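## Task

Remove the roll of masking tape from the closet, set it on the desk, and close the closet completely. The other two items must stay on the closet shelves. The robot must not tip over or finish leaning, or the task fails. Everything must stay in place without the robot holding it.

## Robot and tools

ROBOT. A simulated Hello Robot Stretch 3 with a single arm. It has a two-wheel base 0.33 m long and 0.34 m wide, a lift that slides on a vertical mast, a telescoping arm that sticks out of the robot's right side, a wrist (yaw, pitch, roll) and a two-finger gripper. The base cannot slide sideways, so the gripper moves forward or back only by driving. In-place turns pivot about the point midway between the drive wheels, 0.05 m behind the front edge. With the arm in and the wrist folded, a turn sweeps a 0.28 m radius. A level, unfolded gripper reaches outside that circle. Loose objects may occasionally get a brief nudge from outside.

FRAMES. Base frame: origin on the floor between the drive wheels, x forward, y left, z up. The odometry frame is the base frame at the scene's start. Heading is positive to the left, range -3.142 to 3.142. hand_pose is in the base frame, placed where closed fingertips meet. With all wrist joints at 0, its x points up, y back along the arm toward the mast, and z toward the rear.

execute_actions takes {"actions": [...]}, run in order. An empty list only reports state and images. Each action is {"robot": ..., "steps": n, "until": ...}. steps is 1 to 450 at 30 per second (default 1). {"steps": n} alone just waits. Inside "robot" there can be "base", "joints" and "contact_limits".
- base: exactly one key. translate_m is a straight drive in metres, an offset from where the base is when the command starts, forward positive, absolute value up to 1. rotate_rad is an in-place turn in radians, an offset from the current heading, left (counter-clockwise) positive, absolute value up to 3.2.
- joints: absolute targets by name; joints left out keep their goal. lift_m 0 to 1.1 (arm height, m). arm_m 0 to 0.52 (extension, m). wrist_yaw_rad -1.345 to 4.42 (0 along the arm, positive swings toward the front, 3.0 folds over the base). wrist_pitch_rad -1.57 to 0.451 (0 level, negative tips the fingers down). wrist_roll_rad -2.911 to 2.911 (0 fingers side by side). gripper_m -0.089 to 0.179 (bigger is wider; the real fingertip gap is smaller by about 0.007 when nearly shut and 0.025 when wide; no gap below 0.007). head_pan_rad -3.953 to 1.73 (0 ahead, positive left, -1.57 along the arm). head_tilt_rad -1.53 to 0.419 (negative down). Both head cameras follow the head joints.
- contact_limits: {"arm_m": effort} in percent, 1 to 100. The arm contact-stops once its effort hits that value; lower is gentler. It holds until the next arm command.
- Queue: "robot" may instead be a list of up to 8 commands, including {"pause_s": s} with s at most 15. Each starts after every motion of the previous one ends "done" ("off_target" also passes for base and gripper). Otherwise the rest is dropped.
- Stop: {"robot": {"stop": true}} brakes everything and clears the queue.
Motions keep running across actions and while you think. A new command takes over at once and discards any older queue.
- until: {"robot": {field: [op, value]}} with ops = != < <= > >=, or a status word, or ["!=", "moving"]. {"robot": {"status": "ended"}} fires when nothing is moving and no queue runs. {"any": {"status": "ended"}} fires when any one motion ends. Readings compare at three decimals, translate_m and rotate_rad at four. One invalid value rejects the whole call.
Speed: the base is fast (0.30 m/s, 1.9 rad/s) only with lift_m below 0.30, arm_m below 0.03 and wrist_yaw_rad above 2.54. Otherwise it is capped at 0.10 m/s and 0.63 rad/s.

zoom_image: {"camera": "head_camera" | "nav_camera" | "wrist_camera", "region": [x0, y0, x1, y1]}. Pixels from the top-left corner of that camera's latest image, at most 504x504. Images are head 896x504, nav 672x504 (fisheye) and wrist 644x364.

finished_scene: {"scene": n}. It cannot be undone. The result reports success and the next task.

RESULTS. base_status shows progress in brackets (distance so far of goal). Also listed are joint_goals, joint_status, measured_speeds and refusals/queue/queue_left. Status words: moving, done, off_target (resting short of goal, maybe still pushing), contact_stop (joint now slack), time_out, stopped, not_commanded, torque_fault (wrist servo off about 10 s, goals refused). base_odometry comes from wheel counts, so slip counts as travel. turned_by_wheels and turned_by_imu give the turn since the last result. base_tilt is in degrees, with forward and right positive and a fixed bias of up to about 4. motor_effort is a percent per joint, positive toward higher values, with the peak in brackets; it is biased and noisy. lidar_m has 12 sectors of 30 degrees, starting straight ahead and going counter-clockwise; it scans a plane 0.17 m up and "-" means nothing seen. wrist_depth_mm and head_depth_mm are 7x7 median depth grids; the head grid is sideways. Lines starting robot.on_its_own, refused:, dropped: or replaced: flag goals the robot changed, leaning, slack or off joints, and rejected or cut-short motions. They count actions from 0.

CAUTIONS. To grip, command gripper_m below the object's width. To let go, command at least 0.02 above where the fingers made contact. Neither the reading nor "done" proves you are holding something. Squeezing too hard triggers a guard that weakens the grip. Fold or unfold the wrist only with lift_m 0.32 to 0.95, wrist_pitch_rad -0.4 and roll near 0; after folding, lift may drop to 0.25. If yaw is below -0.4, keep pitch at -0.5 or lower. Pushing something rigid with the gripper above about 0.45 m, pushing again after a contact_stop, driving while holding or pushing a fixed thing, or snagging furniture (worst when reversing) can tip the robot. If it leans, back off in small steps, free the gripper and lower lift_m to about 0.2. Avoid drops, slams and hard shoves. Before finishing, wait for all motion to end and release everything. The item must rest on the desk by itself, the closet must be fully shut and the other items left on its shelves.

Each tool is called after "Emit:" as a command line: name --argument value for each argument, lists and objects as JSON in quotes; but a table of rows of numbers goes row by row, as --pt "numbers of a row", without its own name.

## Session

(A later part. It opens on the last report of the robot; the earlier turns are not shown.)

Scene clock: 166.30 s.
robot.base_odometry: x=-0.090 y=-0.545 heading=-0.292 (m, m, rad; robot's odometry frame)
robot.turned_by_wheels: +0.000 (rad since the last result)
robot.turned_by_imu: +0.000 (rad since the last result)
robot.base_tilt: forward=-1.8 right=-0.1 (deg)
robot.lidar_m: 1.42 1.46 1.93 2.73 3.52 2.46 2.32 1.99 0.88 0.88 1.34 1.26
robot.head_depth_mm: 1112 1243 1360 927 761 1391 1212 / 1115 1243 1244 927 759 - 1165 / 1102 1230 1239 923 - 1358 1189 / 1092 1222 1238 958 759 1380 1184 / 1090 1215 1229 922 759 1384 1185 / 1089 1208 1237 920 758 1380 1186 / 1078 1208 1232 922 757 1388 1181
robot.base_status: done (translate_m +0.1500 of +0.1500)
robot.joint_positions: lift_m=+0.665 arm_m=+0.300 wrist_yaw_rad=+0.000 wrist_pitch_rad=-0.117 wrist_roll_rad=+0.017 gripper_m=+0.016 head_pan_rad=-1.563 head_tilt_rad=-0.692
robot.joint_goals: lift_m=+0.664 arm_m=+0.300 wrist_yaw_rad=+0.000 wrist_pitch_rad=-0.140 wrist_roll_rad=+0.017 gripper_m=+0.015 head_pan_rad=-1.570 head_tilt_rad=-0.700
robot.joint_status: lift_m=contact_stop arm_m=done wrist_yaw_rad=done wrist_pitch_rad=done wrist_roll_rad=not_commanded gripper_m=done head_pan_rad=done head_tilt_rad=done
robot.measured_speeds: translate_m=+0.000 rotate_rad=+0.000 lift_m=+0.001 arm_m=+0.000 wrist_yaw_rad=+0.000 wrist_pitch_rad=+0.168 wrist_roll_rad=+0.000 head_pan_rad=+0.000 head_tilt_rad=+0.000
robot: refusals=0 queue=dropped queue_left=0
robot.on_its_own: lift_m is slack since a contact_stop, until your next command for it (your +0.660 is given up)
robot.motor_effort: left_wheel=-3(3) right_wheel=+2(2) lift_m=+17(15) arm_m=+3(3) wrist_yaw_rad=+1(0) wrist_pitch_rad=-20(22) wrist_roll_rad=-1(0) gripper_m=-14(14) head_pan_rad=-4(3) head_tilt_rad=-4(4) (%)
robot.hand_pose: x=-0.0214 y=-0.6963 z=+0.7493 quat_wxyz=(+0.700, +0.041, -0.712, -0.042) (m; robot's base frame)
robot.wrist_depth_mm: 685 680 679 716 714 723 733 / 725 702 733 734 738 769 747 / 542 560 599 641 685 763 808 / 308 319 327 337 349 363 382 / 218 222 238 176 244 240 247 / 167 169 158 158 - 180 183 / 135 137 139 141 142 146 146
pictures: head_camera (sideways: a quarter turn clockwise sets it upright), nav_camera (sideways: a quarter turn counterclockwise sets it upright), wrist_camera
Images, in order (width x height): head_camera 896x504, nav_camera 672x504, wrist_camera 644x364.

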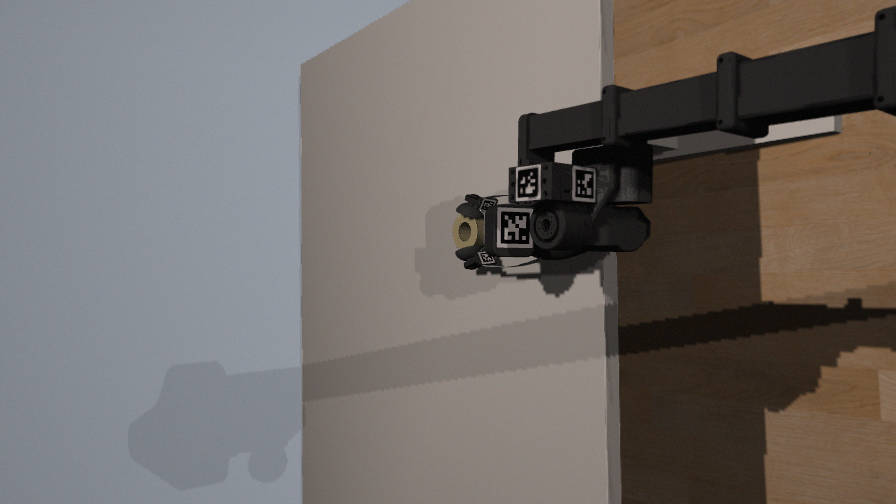

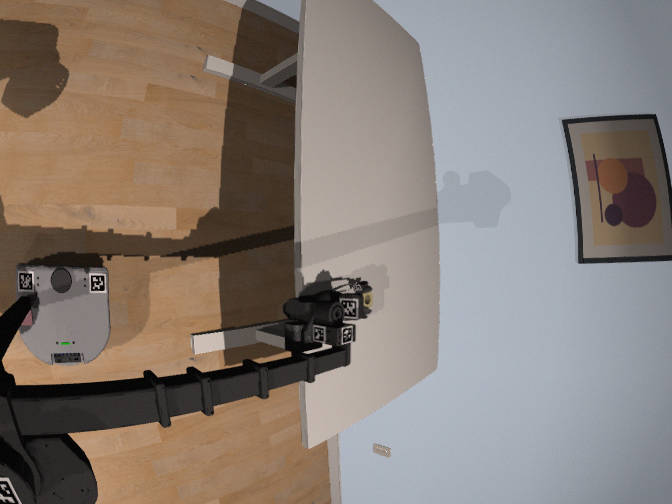

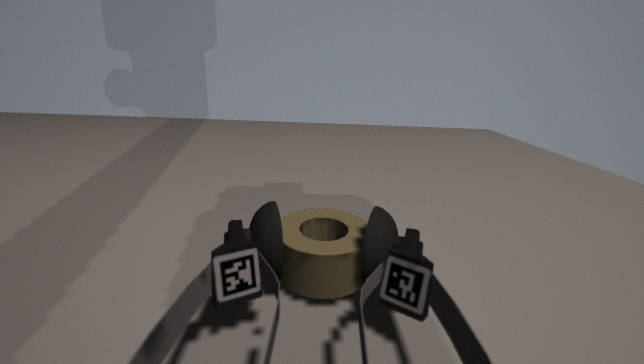

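Emit:
execute_actions --actions '[{"robot":[{"joints":{"lift_m":0.672,"gripper_m":0.11}},{"joints":{"lift_m":0.8,"wrist_pitch_rad":-0.4}},{"joints":{"arm_m":0}},{"joints":{"wrist_yaw_rad":3.0,"gripper_m":0.045}},{"joints":{"lift_m":0.27}},{"base":{"rotate_rad":1.79}},{"base":{"translate_m":1.0}},{"base":{"translate_m":1.0}}],"steps":450,"until":{"robot":{"status":"ended"}}},{"steps":450,"until":{"robot":{"status":"ended"}}},{"robot":[{"base":{"translate_m":0.15}},{"base":{"rotate_rad":1.35},"joints":{"lift_m":0.93,"head_tilt_rad":-0.3}},{"joints":{"wrist_yaw_rad":0}},{"joints":{"wrist_pitch_rad":0}}],"steps":450,"until":{"robot":{"status":"ended"}}}]'

Scene clock: 206.87 s.
robot.base_odometry: x=+0.066 y=+1.600 heading=+2.848 (m, m, rad; robot's odometry frame)
robot.turned_by_wheels: +3.140 (rad since the last result)
robot.turned_by_imu: +3.122 (rad since the last result)
robot.base_tilt: forward=-1.6 right=+0.0 (deg)
robot.lidar_m: 2.01 2.05 2.66 3.42 2.68 1.87 1.76 0.90 0.65 0.61 0.85 0.81
robot.head_depth_mm: 517 545 576 609 645 688 735 / 514 539 571 602 640 681 726 / 510 536 565 598 634 667 - / 507 533 561 594 629 660 - / 504 529 558 593 633 669 720 / 1127 1187 1224 1302 1131 1289 1441 / 1126 1175 1215 1295 1126 1285 1443
robot.base_status: done (rotate_rad +1.3499 of +1.3500)
robot.joint_positions: lift_m=+0.930 arm_m=+0.001 wrist_yaw_rad=+0.002 wrist_pitch_rad=-0.025 wrist_roll_rad=+0.017 gripper_m=+0.045 head_pan_rad=-1.563 head_tilt_rad=-0.309
robot.joint_goals: lift_m=+0.930 arm_m=+0.000 wrist_yaw_rad=+0.000 wrist_pitch_rad=+0.000 wrist_roll_rad=+0.017 gripper_m=+0.045 head_pan_rad=-1.570 head_tilt_rad=-0.300
robot.joint_status: lift_m=done arm_m=done wrist_yaw_rad=done wrist_pitch_rad=done wrist_roll_rad=not_commanded gripper_m=done head_pan_rad=done head_tilt_rad=done
robot.measured_speeds: translate_m=+0.000 rotate_rad=+0.000 lift_m=+0.000 arm_m=+0.000 wrist_yaw_rad=+0.000 wrist_pitch_rad=+0.000 wrist_roll_rad=+0.000 head_pan_rad=+0.000 head_tilt_rad=+0.000
robot: refusals=0 queue=done queue_left=0
robot.motor_effort: left_wheel=-3(14) right_wheel=+2(7) lift_m=+38(37) arm_m=-2(2) wrist_yaw_rad=-3(2) wrist_pitch_rad=+15(80) wrist_roll_rad=+0(0) gripper_m=+0(80) head_pan_rad=-3(4) head_tilt_rad=+6(34) (%)
robot.hand_pose: x=-0.0209 y=-0.4017 z=+1.0377 quat_wxyz=(+0.701, +0.010, -0.713, -0.009) (m; robot's base frame)
robot.wrist_depth_mm: 910 978 343 347 349 354 361 / 895 - 361 362 363 371 379 / 882 - 384 372 380 383 388 / 855 - 388 389 394 397 403 / 867 - 775 402 408 415 429 / 931 - - 423 425 437 444 / 897 856 434 430 446 448 461
pictures: head_camera (sideways: a quarter turn clockwise sets it upright), nav_camera (sideways: a quarter turn counterclockwise sets it upright), wrist_camera
Images, in order (width x height): head_camera 896x504, nav_camera 672x504, wrist_camera 644x364.

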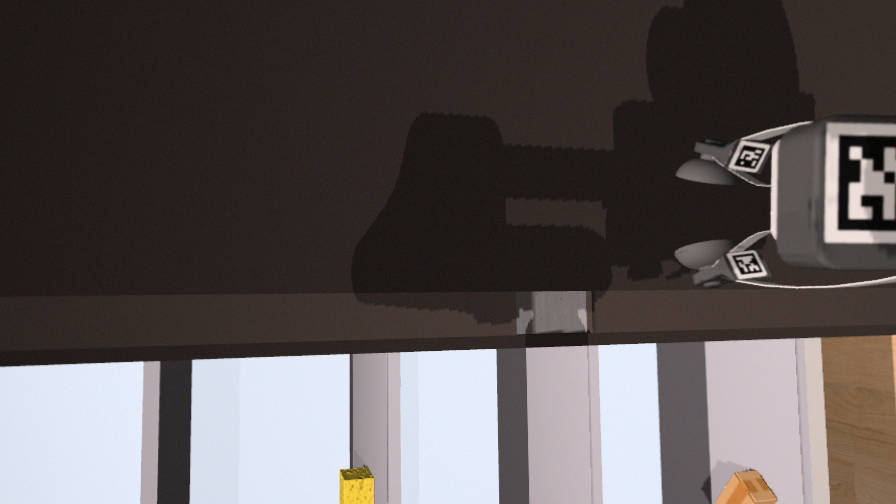

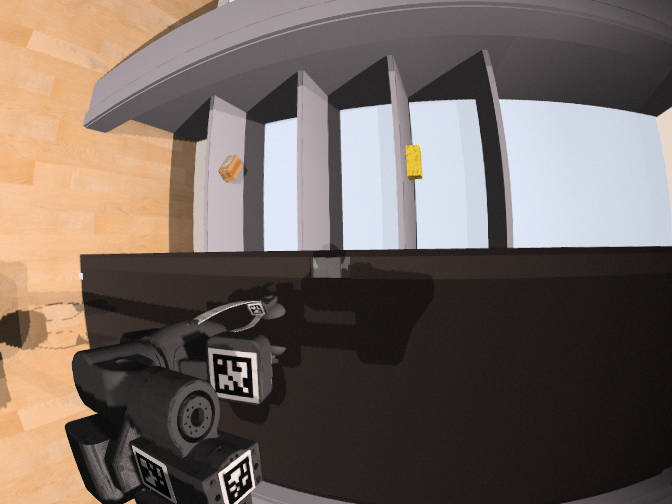

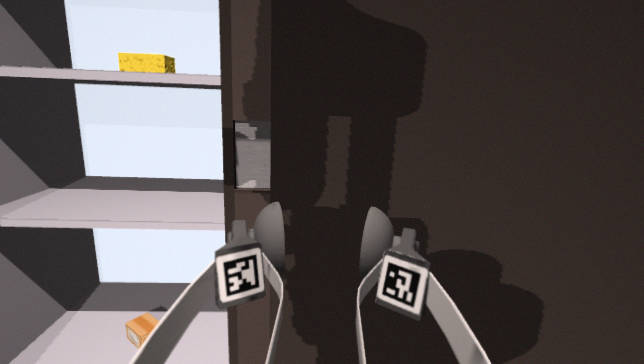

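Emit:
execute_actions --actions '[{"robot":[{"base":{"rotate_rad":0.03}},{"base":{"translate_m":0.09}},{"joints":{"arm_m":0.12}}],"steps":450,"until":{"robot":{"status":"ended"}}}]'

Scene clock: 215.17 s.
robot.base_odometry: x=-0.021 y=+1.623 heading=+2.878 (m, m, rad; robot's odometry frame)
robot.turned_by_wheels: +0.030 (rad since the last result)
robot.turned_by_imu: +0.028 (rad since the last result)
robot.base_tilt: forward=-1.5 right=+0.0 (deg)
robot.lidar_m: 1.92 1.96 2.62 3.43 2.73 1.94 1.85 0.93 0.65 0.61 0.75 0.81
robot.head_depth_mm: 509 535 565 596 631 - - / 506 532 561 593 629 - - / 504 529 559 592 627 - - / 1131 1158 1232 1307 1064 1319 1492 / 1136 1165 1234 1315 1132 1283 1436 / 1132 1186 1231 1305 1125 1286 1444 / 1126 1182 1221 1301 1128 1284 1439
robot.base_status: done (translate_m +0.0900 of +0.0900)
robot.joint_positions: lift_m=+0.930 arm_m=+0.120 wrist_yaw_rad=+0.001 wrist_pitch_rad=-0.024 wrist_roll_rad=+0.017 gripper_m=+0.045 head_pan_rad=-1.563 head_tilt_rad=-0.309
robot.joint_goals: lift_m=+0.930 arm_m=+0.120 wrist_yaw_rad=+0.000 wrist_pitch_rad=+0.000 wrist_roll_rad=+0.017 gripper_m=+0.045 head_pan_rad=-1.570 head_tilt_rad=-0.300
robot.joint_status: lift_m=done arm_m=done wrist_yaw_rad=done wrist_pitch_rad=done wrist_roll_rad=not_commanded gripper_m=done head_pan_rad=done head_tilt_rad=done
robot.measured_speeds: translate_m=+0.000 rotate_rad=+0.000 lift_m=+0.000 arm_m=+0.000 wrist_yaw_rad=+0.000 wrist_pitch_rad=+0.000 wrist_roll_rad=+0.000 head_pan_rad=+0.000 head_tilt_rad=+0.000
robot: refusals=0 queue=done queue_left=0
robot.motor_effort: left_wheel=-4(10) right_wheel=+2(4) lift_m=+38(39) arm_m=+4(4) wrist_yaw_rad=+1(1) wrist_pitch_rad=+14(14) wrist_roll_rad=+0(0) gripper_m=+0(0) head_pan_rad=-4(4) head_tilt_rad=+6(5) (%)
robot.hand_pose: x=-0.0212 y=-0.5202 z=+1.0380 quat_wxyz=(+0.701, +0.009, -0.713, -0.009) (m; robot's base frame)
robot.wrist_depth_mm: 741 896 922 235 233 233 234 / 703 908 909 242 240 243 243 / 775 953 956 261 250 251 253 / 767 981 991 272 261 262 262 / 658 695 703 275 268 272 275 / 808 - - 284 281 284 287 / 790 886 923 295 293 295 300
pictures: head_camera (sideways: a quarter turn clockwise sets it upright), nav_camera (sideways: a quarter turn counterclockwise sets it upright), wrist_camera
Images, in order (width x height): head_camera 896x504, nav_camera 672x504, wrist_camera 644x364.

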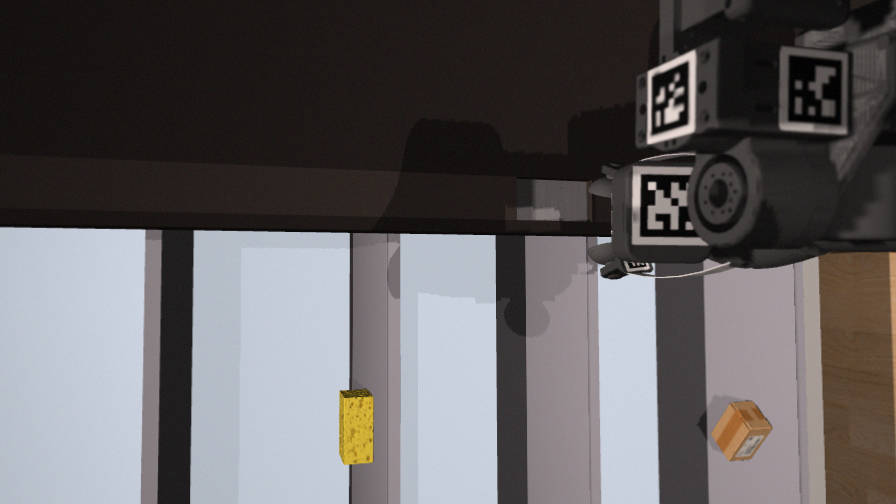

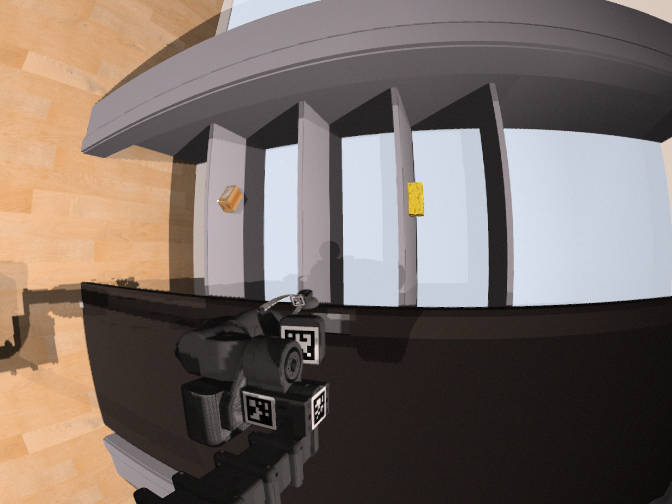

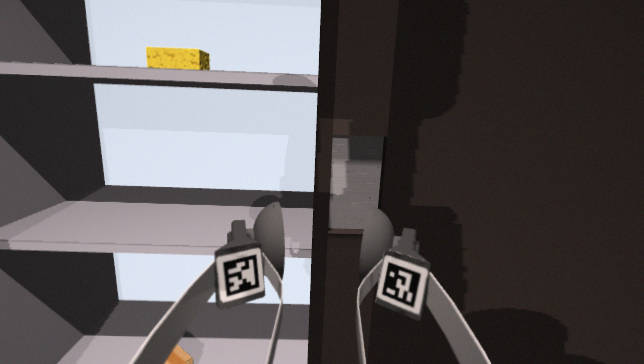

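Emit:
execute_actions --actions '[{"robot":{"joints":{"arm_m":0.25},"contact_limits":{"arm_m":10}},"steps":450,"until":{"robot":{"status":"ended"}}},{"robot":{"base":{"translate_m":0.4}},"steps":450,"until":{"robot":{"status":"ended"}}}]'

Scene clock: 222.10 s.
robot.base_odometry: x=-0.407 y=+1.728 heading=+2.878 (m, m, rad; robot's odometry frame)
robot.turned_by_wheels: +0.000 (rad since the last result)
robot.turned_by_imu: -0.003 (rad since the last result)
robot.base_tilt: forward=-1.6 right=+0.0 (deg)
robot.lidar_m: 1.52 1.56 2.06 3.01 3.33 2.36 2.25 0.88 0.62 0.57 0.57 1.60
robot.head_depth_mm: 492 517 546 576 604 - 697 / 498 518 548 574 600 - 707 / 1130 1154 1230 1310 1181 - 1401 / 1124 1154 1222 1307 1137 1286 1469 / 1118 1152 1209 1295 1064 1189 1069 / 461 480 506 534 564 601 644 / 459 485 513 542 574 609 651
robot.base_status: done (translate_m +0.4000 of +0.4000)
robot.joint_positions: lift_m=+0.930 arm_m=+0.206 wrist_yaw_rad=-0.218 wrist_pitch_rad=-0.029 wrist_roll_rad=+0.017 gripper_m=+0.045 head_pan_rad=-1.563 head_tilt_rad=-0.309
robot.joint_goals: lift_m=+0.930 arm_m=+0.206 wrist_yaw_rad=-0.199 wrist_pitch_rad=+0.000 wrist_roll_rad=+0.017 gripper_m=+0.045 head_pan_rad=-1.570 head_tilt_rad=-0.300
robot.joint_status: lift_m=done arm_m=contact_stop wrist_yaw_rad=done wrist_pitch_rad=done wrist_roll_rad=not_commanded gripper_m=done head_pan_rad=done head_tilt_rad=done
robot.measured_speeds: translate_m=+0.000 rotate_rad=+0.000 lift_m=+0.000 arm_m=+0.000 wrist_yaw_rad=+0.000 wrist_pitch_rad=+0.000 wrist_roll_rad=+0.000 head_pan_rad=+0.000 head_tilt_rad=+0.000
robot: refusals=0 queue=done queue_left=0
robot.on_its_own: wrist_yaw_rad is held at -0.199, not at your +0.000, by its stall guard, which is not easing now; arm_m is slack since a contact_stop, until your next command for it (your +0.250 is given up); wrist_yaw_rad is at rest, and its effort (+18) is outside its rest range (-12 to +12)
robot.motor_effort: left_wheel=-8(17) right_wheel=+6(18) lift_m=+37(38) arm_m=+0(9) wrist_yaw_rad=+18(56) wrist_pitch_rad=+17(19) wrist_roll_rad=+0(0) gripper_m=-4(12) head_pan_rad=-3(4) head_tilt_rad=+5(6) (%)
robot.contact_limits: arm_m 10 (drawing in: default 18, maximum 30; extending or still: default 26, maximum 42)
robot.hand_pose: x=-0.0767 y=-0.6004 z=+1.0368 quat_wxyz=(+0.696, -0.067, -0.710, -0.087) (m; robot's base frame)
robot.wrist_depth_mm: 446 722 788 825 151 161 174 / 382 573 789 459 157 168 184 / 426 777 834 866 164 176 192 / 442 791 866 889 181 185 202 / 434 608 716 623 188 195 214 / 432 492 969 530 - 207 226 / 428 669 903 857 197 219 241
pictures: head_camera (sideways: a quarter turn clockwise sets it upright), nav_camera (sideways: a quarter turn counterclockwise sets it upright), wrist_camera
Images, in order (width x height): head_camera 896x504, nav_camera 672x504, wrist_camera 644x364.

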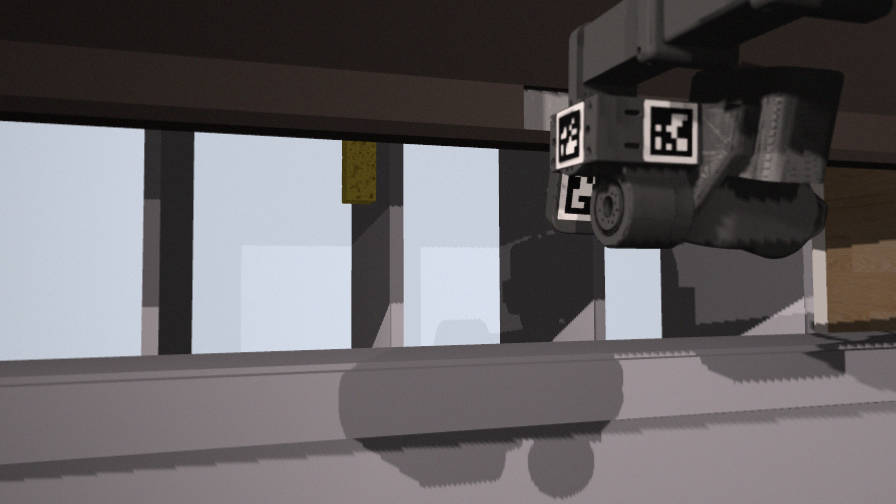

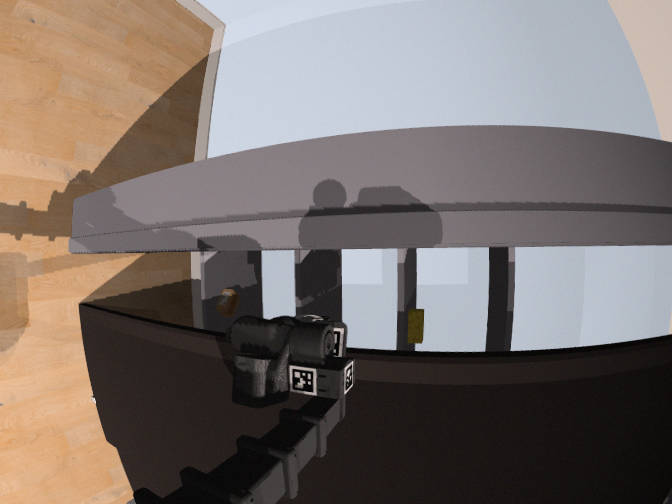

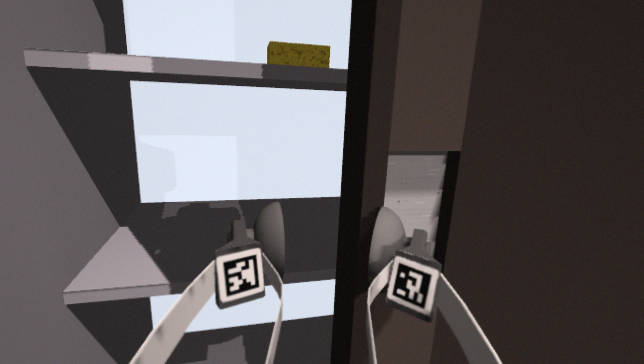

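Emit:
execute_actions --actions '[{"robot":[{"base":{"translate_m":0.08}},{"base":{"translate_m":-0.02}},{"joints":{"arm_m":0.05}},{"joints":{"wrist_yaw_rad":0,"lift_m":0.3,"gripper_m":0.0,"head_tilt_rad":-0.9},"base":{"translate_m":-0.6}}],"steps":450,"until":{"robot":{"status":"ended"}}},{"steps":300,"until":{"robot":{"status":"ended"}}}]'

Scene clock: 236.17 s.
robot.base_odometry: x=+0.114 y=+1.587 heading=+2.878 (m, m, rad; robot's odometry frame)
robot.turned_by_wheels: +0.000 (rad since the last result)
robot.turned_by_imu: -0.006 (rad since the last result)
robot.base_tilt: forward=-1.6 right=-0.1 (deg)
robot.lidar_m: 2.06 2.11 2.80 2.95 2.53 1.80 1.71 0.90 0.70 0.62 0.63 0.85
robot.head_depth_mm: 572 662 785 972 1263 1257 1119 / 559 657 781 963 1253 1251 1123 / 525 607 740 917 1241 1253 - / 524 606 717 884 1137 1278 1090 / 522 601 713 875 1136 1254 1116 / 520 599 710 871 1126 1249 1113 / 517 596 705 864 1112 1253 1115
robot.base_status: done (translate_m -0.6000 of -0.6000)
robot.joint_positions: lift_m=+0.300 arm_m=+0.050 wrist_yaw_rad=-0.001 wrist_pitch_rad=-0.023 wrist_roll_rad=+0.017 gripper_m=+0.000 head_pan_rad=-1.563 head_tilt_rad=-0.889
robot.joint_goals: lift_m=+0.300 arm_m=+0.050 wrist_yaw_rad=+0.000 wrist_pitch_rad=+0.000 wrist_roll_rad=+0.017 gripper_m=+0.000 head_pan_rad=-1.570 head_tilt_rad=-0.900
robot.joint_status: lift_m=done arm_m=done wrist_yaw_rad=done wrist_pitch_rad=done wrist_roll_rad=not_commanded gripper_m=done head_pan_rad=done head_tilt_rad=done
robot.measured_speeds: translate_m=+0.000 rotate_rad=+0.000 lift_m=+0.000 arm_m=+0.000 wrist_yaw_rad=+0.000 wrist_pitch_rad=+0.000 wrist_roll_rad=+0.000 head_pan_rad=+0.000 head_tilt_rad=+0.000
robot: refusals=0 queue=done queue_left=0
robot.motor_effort: left_wheel=-1(12) right_wheel=+1(14) lift_m=+16(40) arm_m=-2(4) wrist_yaw_rad=+1(36) wrist_pitch_rad=+14(18) wrist_roll_rad=+0(0) gripper_m=-2(83) head_pan_rad=-4(4) head_tilt_rad=-6(40) (%)
robot.hand_pose: x=-0.0218 y=-0.4509 z=+0.4091 quat_wxyz=(+0.701, +0.008, -0.713, -0.009) (m; robot's base frame)
robot.wrist_depth_mm: 292 294 299 300 341 353 356 / 306 306 314 311 353 358 363 / 317 321 320 329 367 371 383 / 326 332 332 338 383 383 398 / 342 341 344 - 400 408 408 / 354 358 357 - 416 424 431 / 370 374 378 378 430 444 442
pictures: head_camera (sideways: a quarter turn clockwise sets it upright), nav_camera (sideways: a quarter turn counterclockwise sets it upright), wrist_camera
Images, in order (width x height): head_camera 896x504, nav_camera 672x504, wrist_camera 644x364.

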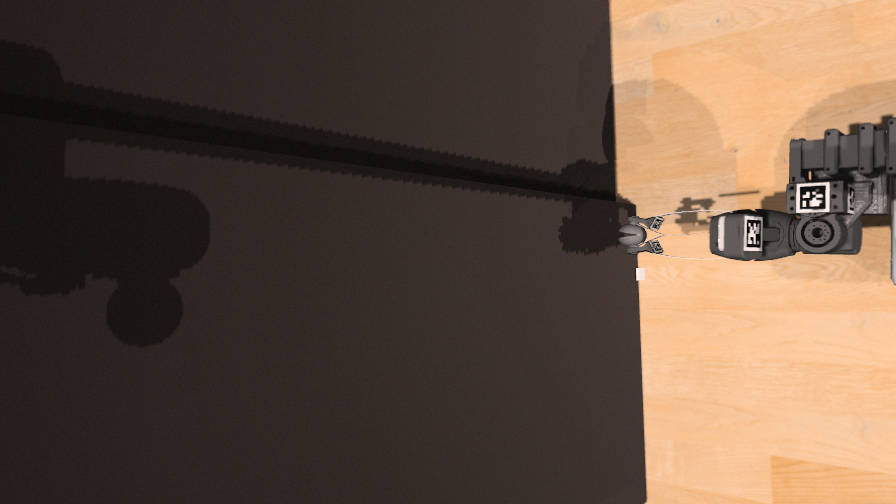

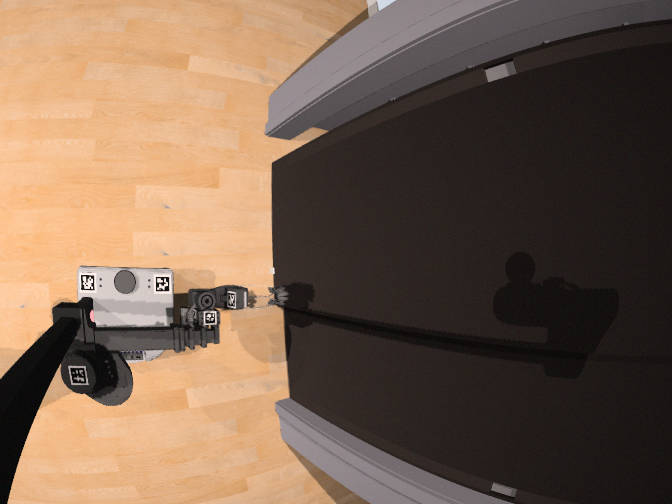

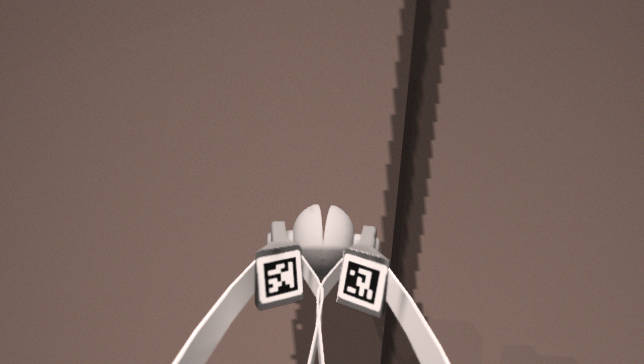

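Emit:
execute_actions --actions '[{"robot":{"base":{"translate_m":-0.10}},"steps":450,"until":{"robot":{"status":"ended"}}},{"robot":{"joints":{"arm_m":0.3},"contact_limits":{"arm_m":10}},"steps":450,"until":{"robot":{"status":"ended"}}}]'

Scene clock: 240.77 s.
robot.base_odometry: x=+0.211 y=+1.561 heading=+2.878 (m, m, rad; robot's odometry frame)
robot.turned_by_wheels: +0.000 (rad since the last result)
robot.turned_by_imu: -0.002 (rad since the last result)
robot.base_tilt: forward=-1.7 right=-0.1 (deg)
robot.lidar_m: 2.16 2.21 2.92 2.95 2.38 1.69 1.61 0.90 0.70 0.62 0.64 0.85
robot.head_depth_mm: 577 670 794 981 1234 1260 1120 / 574 665 792 972 1261 1252 1114 / 572 661 786 967 1251 1211 1113 / 548 631 745 920 1158 1232 1116 / 527 609 722 884 1151 1254 1111 / 525 605 717 877 1136 1256 1113 / 522 602 714 872 1128 1252 1111
robot.base_status: done (translate_m -0.1000 of -0.1000)
robot.joint_positions: lift_m=+0.300 arm_m=+0.219 wrist_yaw_rad=+0.003 wrist_pitch_rad=-0.025 wrist_roll_rad=+0.017 gripper_m=+0.000 head_pan_rad=-1.564 head_tilt_rad=-0.890
robot.joint_goals: lift_m=+0.300 arm_m=+0.219 wrist_yaw_rad=+0.000 wrist_pitch_rad=+0.000 wrist_roll_rad=+0.017 gripper_m=+0.000 head_pan_rad=-1.570 head_tilt_rad=-0.900
robot.joint_status: lift_m=done arm_m=contact_stop wrist_yaw_rad=done wrist_pitch_rad=done wrist_roll_rad=not_commanded gripper_m=done head_pan_rad=done head_tilt_rad=done
robot.measured_speeds: translate_m=+0.000 rotate_rad=+0.001 lift_m=+0.000 arm_m=-0.005 wrist_yaw_rad=+0.010 wrist_pitch_rad=+0.000 wrist_roll_rad=+0.000 head_pan_rad=+0.000 head_tilt_rad=+0.000
robot: refusals=0 queue=dropped queue_left=0
robot.on_its_own: arm_m is slack since a contact_stop, until your next command for it (your +0.300 is given up)
robot.motor_effort: left_wheel=-3(7) right_wheel=+3(3) lift_m=+16(16) arm_m=+8(9) wrist_yaw_rad=-3(5) wrist_pitch_rad=+15(16) wrist_roll_rad=+0(0) gripper_m=-3(3) head_pan_rad=-4(4) head_tilt_rad=-5(7) (%)
robot.contact_limits: arm_m 10 (drawing in: default 18, maximum 30; extending or still: default 26, maximum 42)
robot.hand_pose: x=-0.0206 y=-0.6197 z=+0.4087 quat_wxyz=(+0.701, +0.010, -0.713, -0.008) (m; robot's base frame)
robot.wrist_depth_mm: 148 149 149 192 193 195 196 / 153 154 155 198 200 200 203 / 159 160 162 205 207 209 211 / 164 166 167 214 215 217 219 / 172 172 174 - 222 225 229 / 179 179 182 - 233 236 236 / 187 187 190 240 246 247 250
pictures: head_camera (sideways: a quarter turn clockwise sets it upright), nav_camera (sideways: a quarter turn counterclockwise sets it upright), wrist_camera
Images, in order (width x height): head_camera 896x504, nav_camera 672x504, wrist_camera 644x364.

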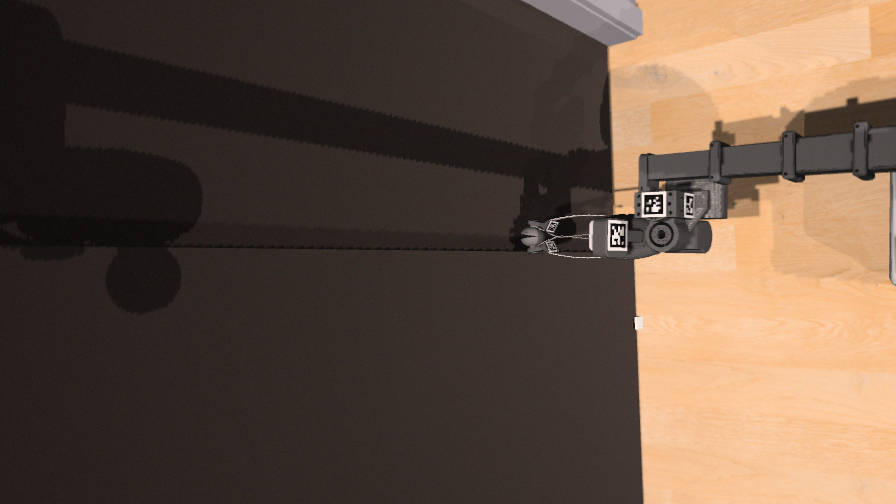

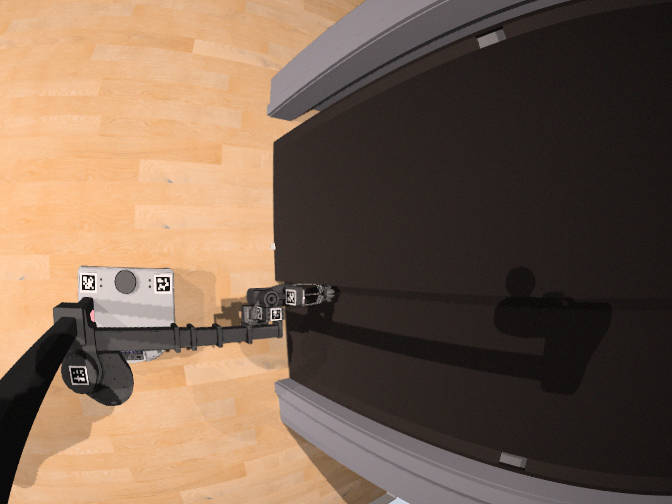

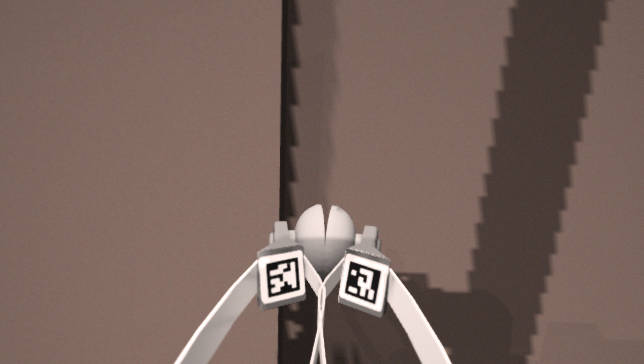

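Emit:
execute_actions --actions '[{"robot":[{"joints":{"arm_m":0.205}},{"base":{"translate_m":0.12}}],"steps":450,"until":{"robot":{"status":"ended"}}}]'

Scene clock: 244.27 s.
robot.base_odometry: x=+0.095 y=+1.592 heading=+2.878 (m, m, rad; robot's odometry frame)
robot.turned_by_wheels: +0.000 (rad since the last result)
robot.turned_by_imu: +0.000 (rad since the last result)
robot.base_tilt: forward=-1.7 right=+0.0 (deg)
robot.lidar_m: 2.04 2.08 2.77 3.42 2.56 1.82 1.73 0.87 0.70 0.62 0.63 0.83
robot.head_depth_mm: 571 662 787 970 1262 1254 1113 / 568 657 781 962 1256 1256 1119 / 566 654 777 956 1240 1214 1111 / 532 616 735 909 1165 1233 1112 / 521 601 712 875 1137 1253 1113 / 518 599 709 867 1124 1250 1111 / 517 595 705 865 1114 1251 1114
robot.base_status: done (translate_m +0.1200 of +0.1200)
robot.joint_positions: lift_m=+0.300 arm_m=+0.205 wrist_yaw_rad=-0.002 wrist_pitch_rad=-0.023 wrist_roll_rad=+0.017 gripper_m=+0.000 head_pan_rad=-1.564 head_tilt_rad=-0.890
robot.joint_goals: lift_m=+0.300 arm_m=+0.205 wrist_yaw_rad=+0.000 wrist_pitch_rad=+0.000 wrist_roll_rad=+0.017 gripper_m=+0.000 head_pan_rad=-1.570 head_tilt_rad=-0.900
robot.joint_status: lift_m=done arm_m=done wrist_yaw_rad=done wrist_pitch_rad=done wrist_roll_rad=not_commanded gripper_m=done head_pan_rad=done head_tilt_rad=done
robot.measured_speeds: translate_m=+0.000 rotate_rad=+0.000 lift_m=+0.000 arm_m=+0.000 wrist_yaw_rad=+0.000 wrist_pitch_rad=+0.000 wrist_roll_rad=+0.000 head_pan_rad=+0.000 head_tilt_rad=+0.000
robot: refusals=0 queue=done queue_left=0
robot.motor_effort: left_wheel=-2(18) right_wheel=+1(17) lift_m=+16(16) arm_m=-2(5) wrist_yaw_rad=+3(51) wrist_pitch_rad=+14(14) wrist_roll_rad=+0(0) gripper_m=-3(5) head_pan_rad=-3(4) head_tilt_rad=-5(5) (%)
robot.hand_pose: x=-0.0219 y=-0.6058 z=+0.4091 quat_wxyz=(+0.701, +0.008, -0.713, -0.009) (m; robot's base frame)
robot.wrist_depth_mm: 153 155 157 197 199 202 205 / 159 161 162 204 208 209 210 / 165 166 168 211 215 217 219 / 170 172 175 221 224 225 227 / 177 180 181 - 231 234 237 / 186 187 188 - 243 244 249 / 194 194 197 250 253 254 259
pictures: head_camera (sideways: a quarter turn clockwise sets it upright), nav_camera (sideways: a quarter turn counterclockwise sets it upright), wrist_camera
Images, in order (width x height): head_camera 896x504, nav_camera 672x504, wrist_camera 644x364.

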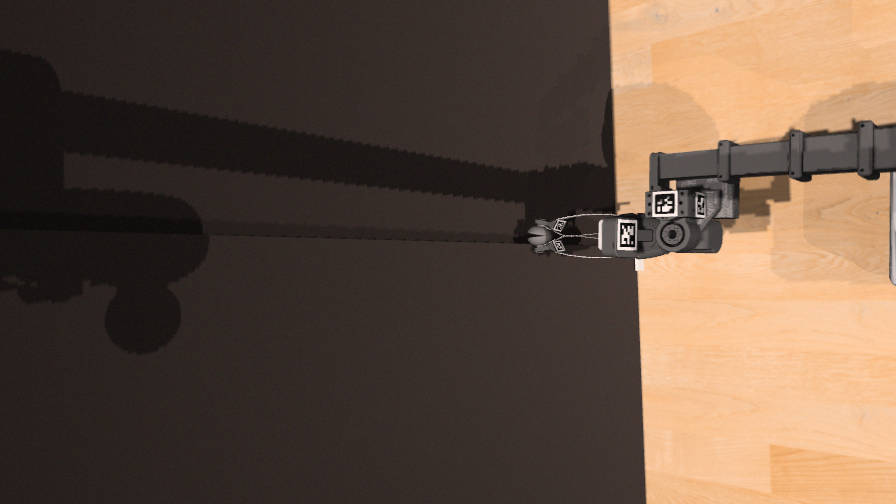

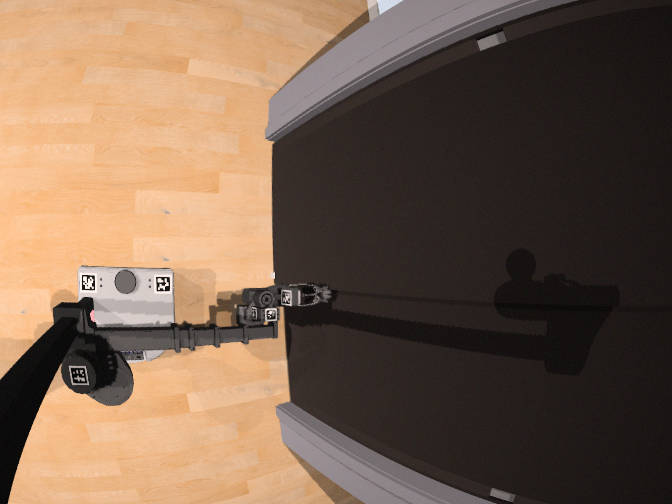

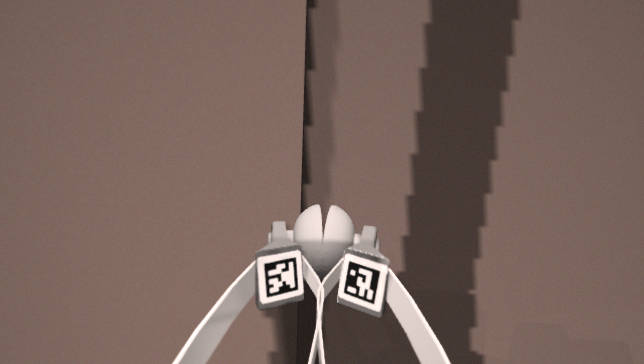

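Yaw not loaded; push a bit more.

Emit:
execute_actions --actions '[{"robot":{"base":{"translate_m":0.03}},"steps":450,"until":{"robot":{"status":"ended"}}}]'

Scene clock: 246.17 s.
robot.base_odometry: x=+0.066 y=+1.600 heading=+2.878 (m, m, rad; robot's odometry frame)
robot.turned_by_wheels: +0.000 (rad since the last result)
robot.turned_by_imu: -0.001 (rad since the last result)
robot.base_tilt: forward=-1.7 right=-0.1 (deg)
robot.lidar_m: 2.01 2.06 2.71 2.96 2.61 1.85 1.76 0.87 0.70 0.62 0.63 0.81
robot.head_depth_mm: 569 659 785 964 1261 1252 1115 / 566 655 781 961 1251 1258 1116 / 565 653 775 955 1241 1244 1114 / 521 603 732 891 1138 1232 1116 / 520 600 711 873 1130 1255 1112 / 517 596 706 865 1121 1245 1114 / 515 594 703 860 1112 1247 1111
robot.base_status: done (translate_m +0.0300 of +0.0300)
robot.joint_positions: lift_m=+0.300 arm_m=+0.205 wrist_yaw_rad=-0.025 wrist_pitch_rad=-0.023 wrist_roll_rad=+0.017 gripper_m=+0.000 head_pan_rad=-1.564 head_tilt_rad=-0.890
robot.joint_goals: lift_m=+0.300 arm_m=+0.205 wrist_yaw_rad=+0.000 wrist_pitch_rad=+0.000 wrist_roll_rad=+0.017 gripper_m=+0.000 head_pan_rad=-1.570 head_tilt_rad=-0.900
robot.joint_status: lift_m=done arm_m=done wrist_yaw_rad=done wrist_pitch_rad=done wrist_roll_rad=not_commanded gripper_m=done head_pan_rad=done head_tilt_rad=done
robot.measured_speeds: translate_m=+0.000 rotate_rad=+0.000 lift_m=+0.000 arm_m=+0.000 wrist_yaw_rad=+0.000 wrist_pitch_rad=+0.000 wrist_roll_rad=+0.000 head_pan_rad=+0.000 head_tilt_rad=+0.000
robot: refusals=0 queue=done queue_left=0
robot.on_its_own: wrist_yaw_rad is at rest, and its effort (+24) is outside its rest range (-12 to +12)
robot.motor_effort: left_wheel=-8(15) right_wheel=+6(11) lift_m=+16(16) arm_m=-2(2) wrist_yaw_rad=+24(36) wrist_pitch_rad=+14(13) wrist_roll_rad=+0(0) gripper_m=-4(4) head_pan_rad=-4(3) head_tilt_rad=-5(6) (%)
robot.hand_pose: x=-0.0280 y=-0.6058 z=+0.4091 quat_wxyz=(+0.701, -0.001, -0.713, -0.018) (m; robot's base frame)
robot.wrist_depth_mm: 150 152 155 196 199 203 206 / 155 157 161 203 208 210 215 / 161 161 166 210 215 219 223 / 167 168 172 216 223 229 231 / 173 177 179 - 233 239 243 / 181 183 185 - 246 248 254 / 186 191 195 245 255 258 263
pictures: head_camera (sideways: a quarter turn clockwise sets it upright), nav_camera (sideways: a quarter turn counterclockwise sets it upright), wrist_camera
Images, in order (width x height): head_camera 896x504, nav_camera 672x504, wrist_camera 644x364.

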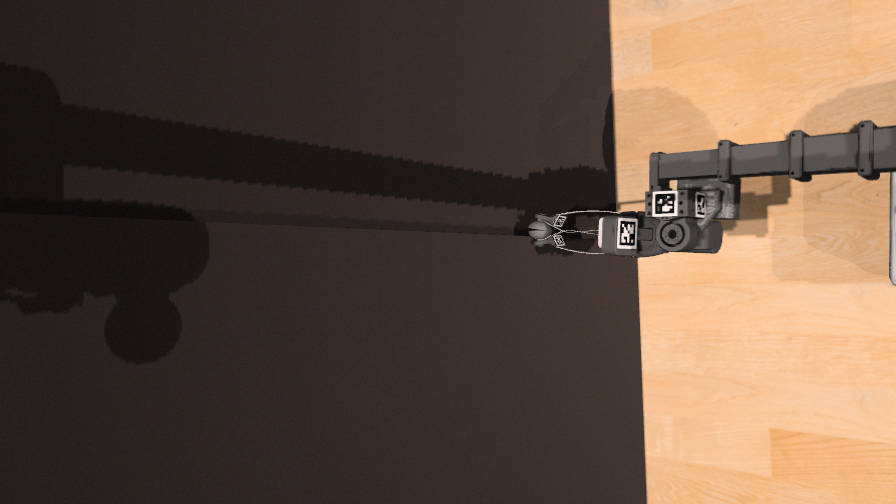

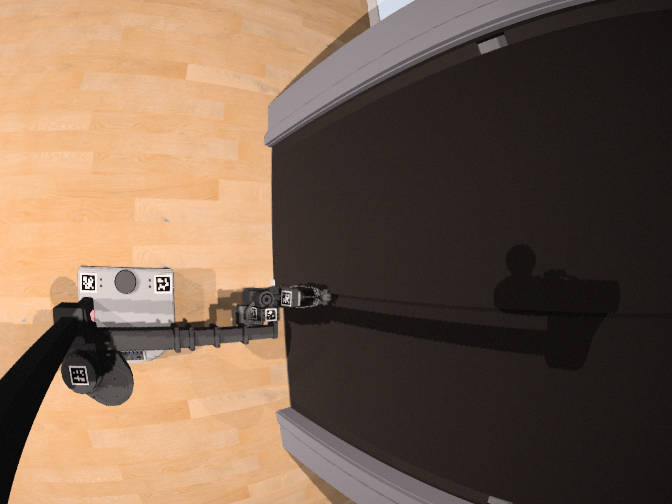

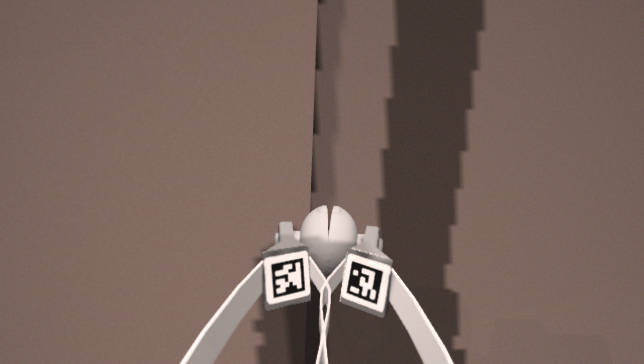

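At the stop.

Emit:
execute_actions --actions '[{"robot":[{"base":{"translate_m":-0.03}},{"joints":{"arm_m":0.0}}],"steps":450,"until":{"robot":{"status":"ended"}}}]'

Emit:
finished_scene --scene 2

Scene clock: 250.50 s.
robot.base_odometry: x=+0.095 y=+1.592 heading=+2.878 (m, m, rad; robot's odometry frame)
robot.turned_by_wheels: +0.000 (rad since the last result)
robot.turned_by_imu: -0.001 (rad since the last result)
robot.base_tilt: forward=-1.7 right=+0.0 (deg)
robot.lidar_m: 2.04 2.08 2.76 3.44 2.56 1.82 1.73 0.87 0.70 0.61 0.63 0.83
robot.head_depth_mm: 571 661 786 972 1264 1253 1117 / 569 657 781 960 1250 1254 1115 / 566 654 776 956 1241 1252 1136 / 542 629 752 924 1184 1254 1114 / 518 599 709 873 1126 1253 1114 / 517 596 706 864 1120 1256 1111 / 514 594 703 860 1107 1253 1109
robot.base_status: done (translate_m -0.0300 of -0.0300)
robot.joint_positions: lift_m=+0.300 arm_m=+0.001 wrist_yaw_rad=-0.042 wrist_pitch_rad=-0.023 wrist_roll_rad=+0.017 gripper_m=+0.000 head_pan_rad=-1.564 head_tilt_rad=-0.890
robot.joint_goals: lift_m=+0.300 arm_m=+0.000 wrist_yaw_rad=-0.042 wrist_pitch_rad=+0.000 wrist_roll_rad=+0.017 gripper_m=+0.000 head_pan_rad=-1.570 head_tilt_rad=-0.900
robot.joint_status: lift_m=done arm_m=done wrist_yaw_rad=done wrist_pitch_rad=done wrist_roll_rad=not_commanded gripper_m=done head_pan_rad=done head_tilt_rad=done
robot.measured_speeds: translate_m=+0.000 rotate_rad=+0.000 lift_m=+0.000 arm_m=+0.000 wrist_yaw_rad=+0.000 wrist_pitch_rad=+0.000 wrist_roll_rad=+0.000 head_pan_rad=+0.000 head_tilt_rad=+0.000
robot: refusals=0 queue=done queue_left=0
robot.on_its_own: wrist_yaw_rad is held at -0.042, not at your +0.000, by its stall guard, which is not easing now
robot.motor_effort: left_wheel=-1(15) right_wheel=+1(5) lift_m=+16(16) arm_m=-2(6) wrist_yaw_rad=+0(22) wrist_pitch_rad=+14(14) wrist_roll_rad=+0(0) gripper_m=-3(4) head_pan_rad=-3(3) head_tilt_rad=-6(5) (%)
robot.hand_pose: x=-0.0322 y=-0.4016 z=+0.4091 quat_wxyz=(+0.701, -0.006, -0.713, -0.023) (m; robot's base frame)
robot.wrist_depth_mm: 326 333 338 389 399 411 411 / 337 341 348 407 411 421 437 / 349 355 360 419 428 429 437 / 363 370 376 438 439 446 473 / 375 383 392 - 463 469 484 / 389 398 406 - 478 487 506 / 404 412 429 489 505 512 533
pictures: head_camera (sideways: a quarter turn clockwise sets it upright), nav_camera (sideways: a quarter turn counterclockwise sets it upright), wrist_camera
Images, in order (width x height): head_camera 896x504, nav_camera 672x504, wrist_camera 644x364.

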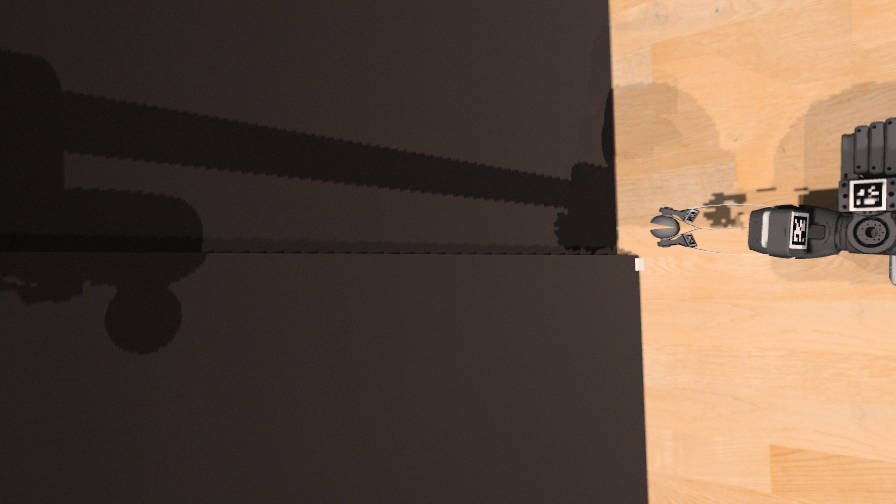

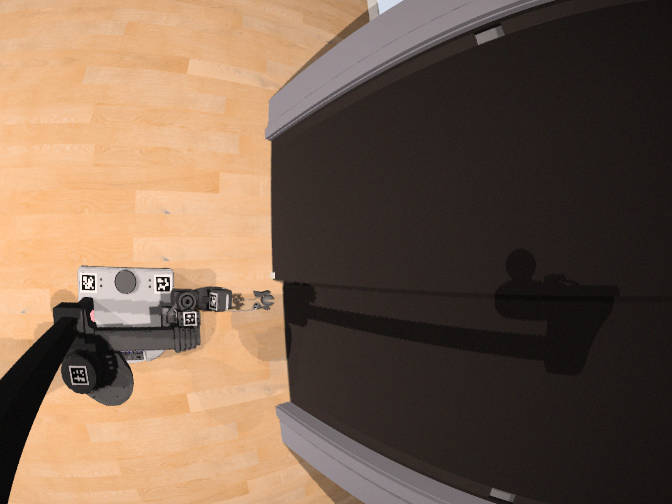

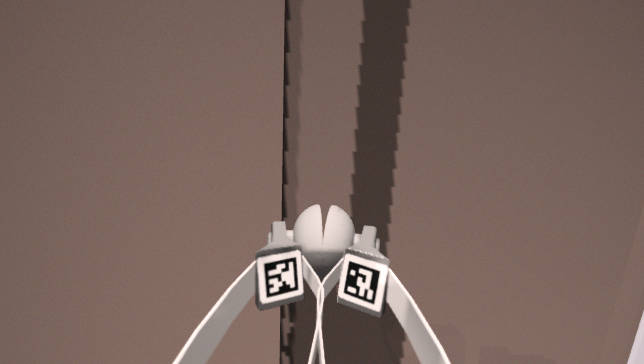

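The scene is finished: the task was done.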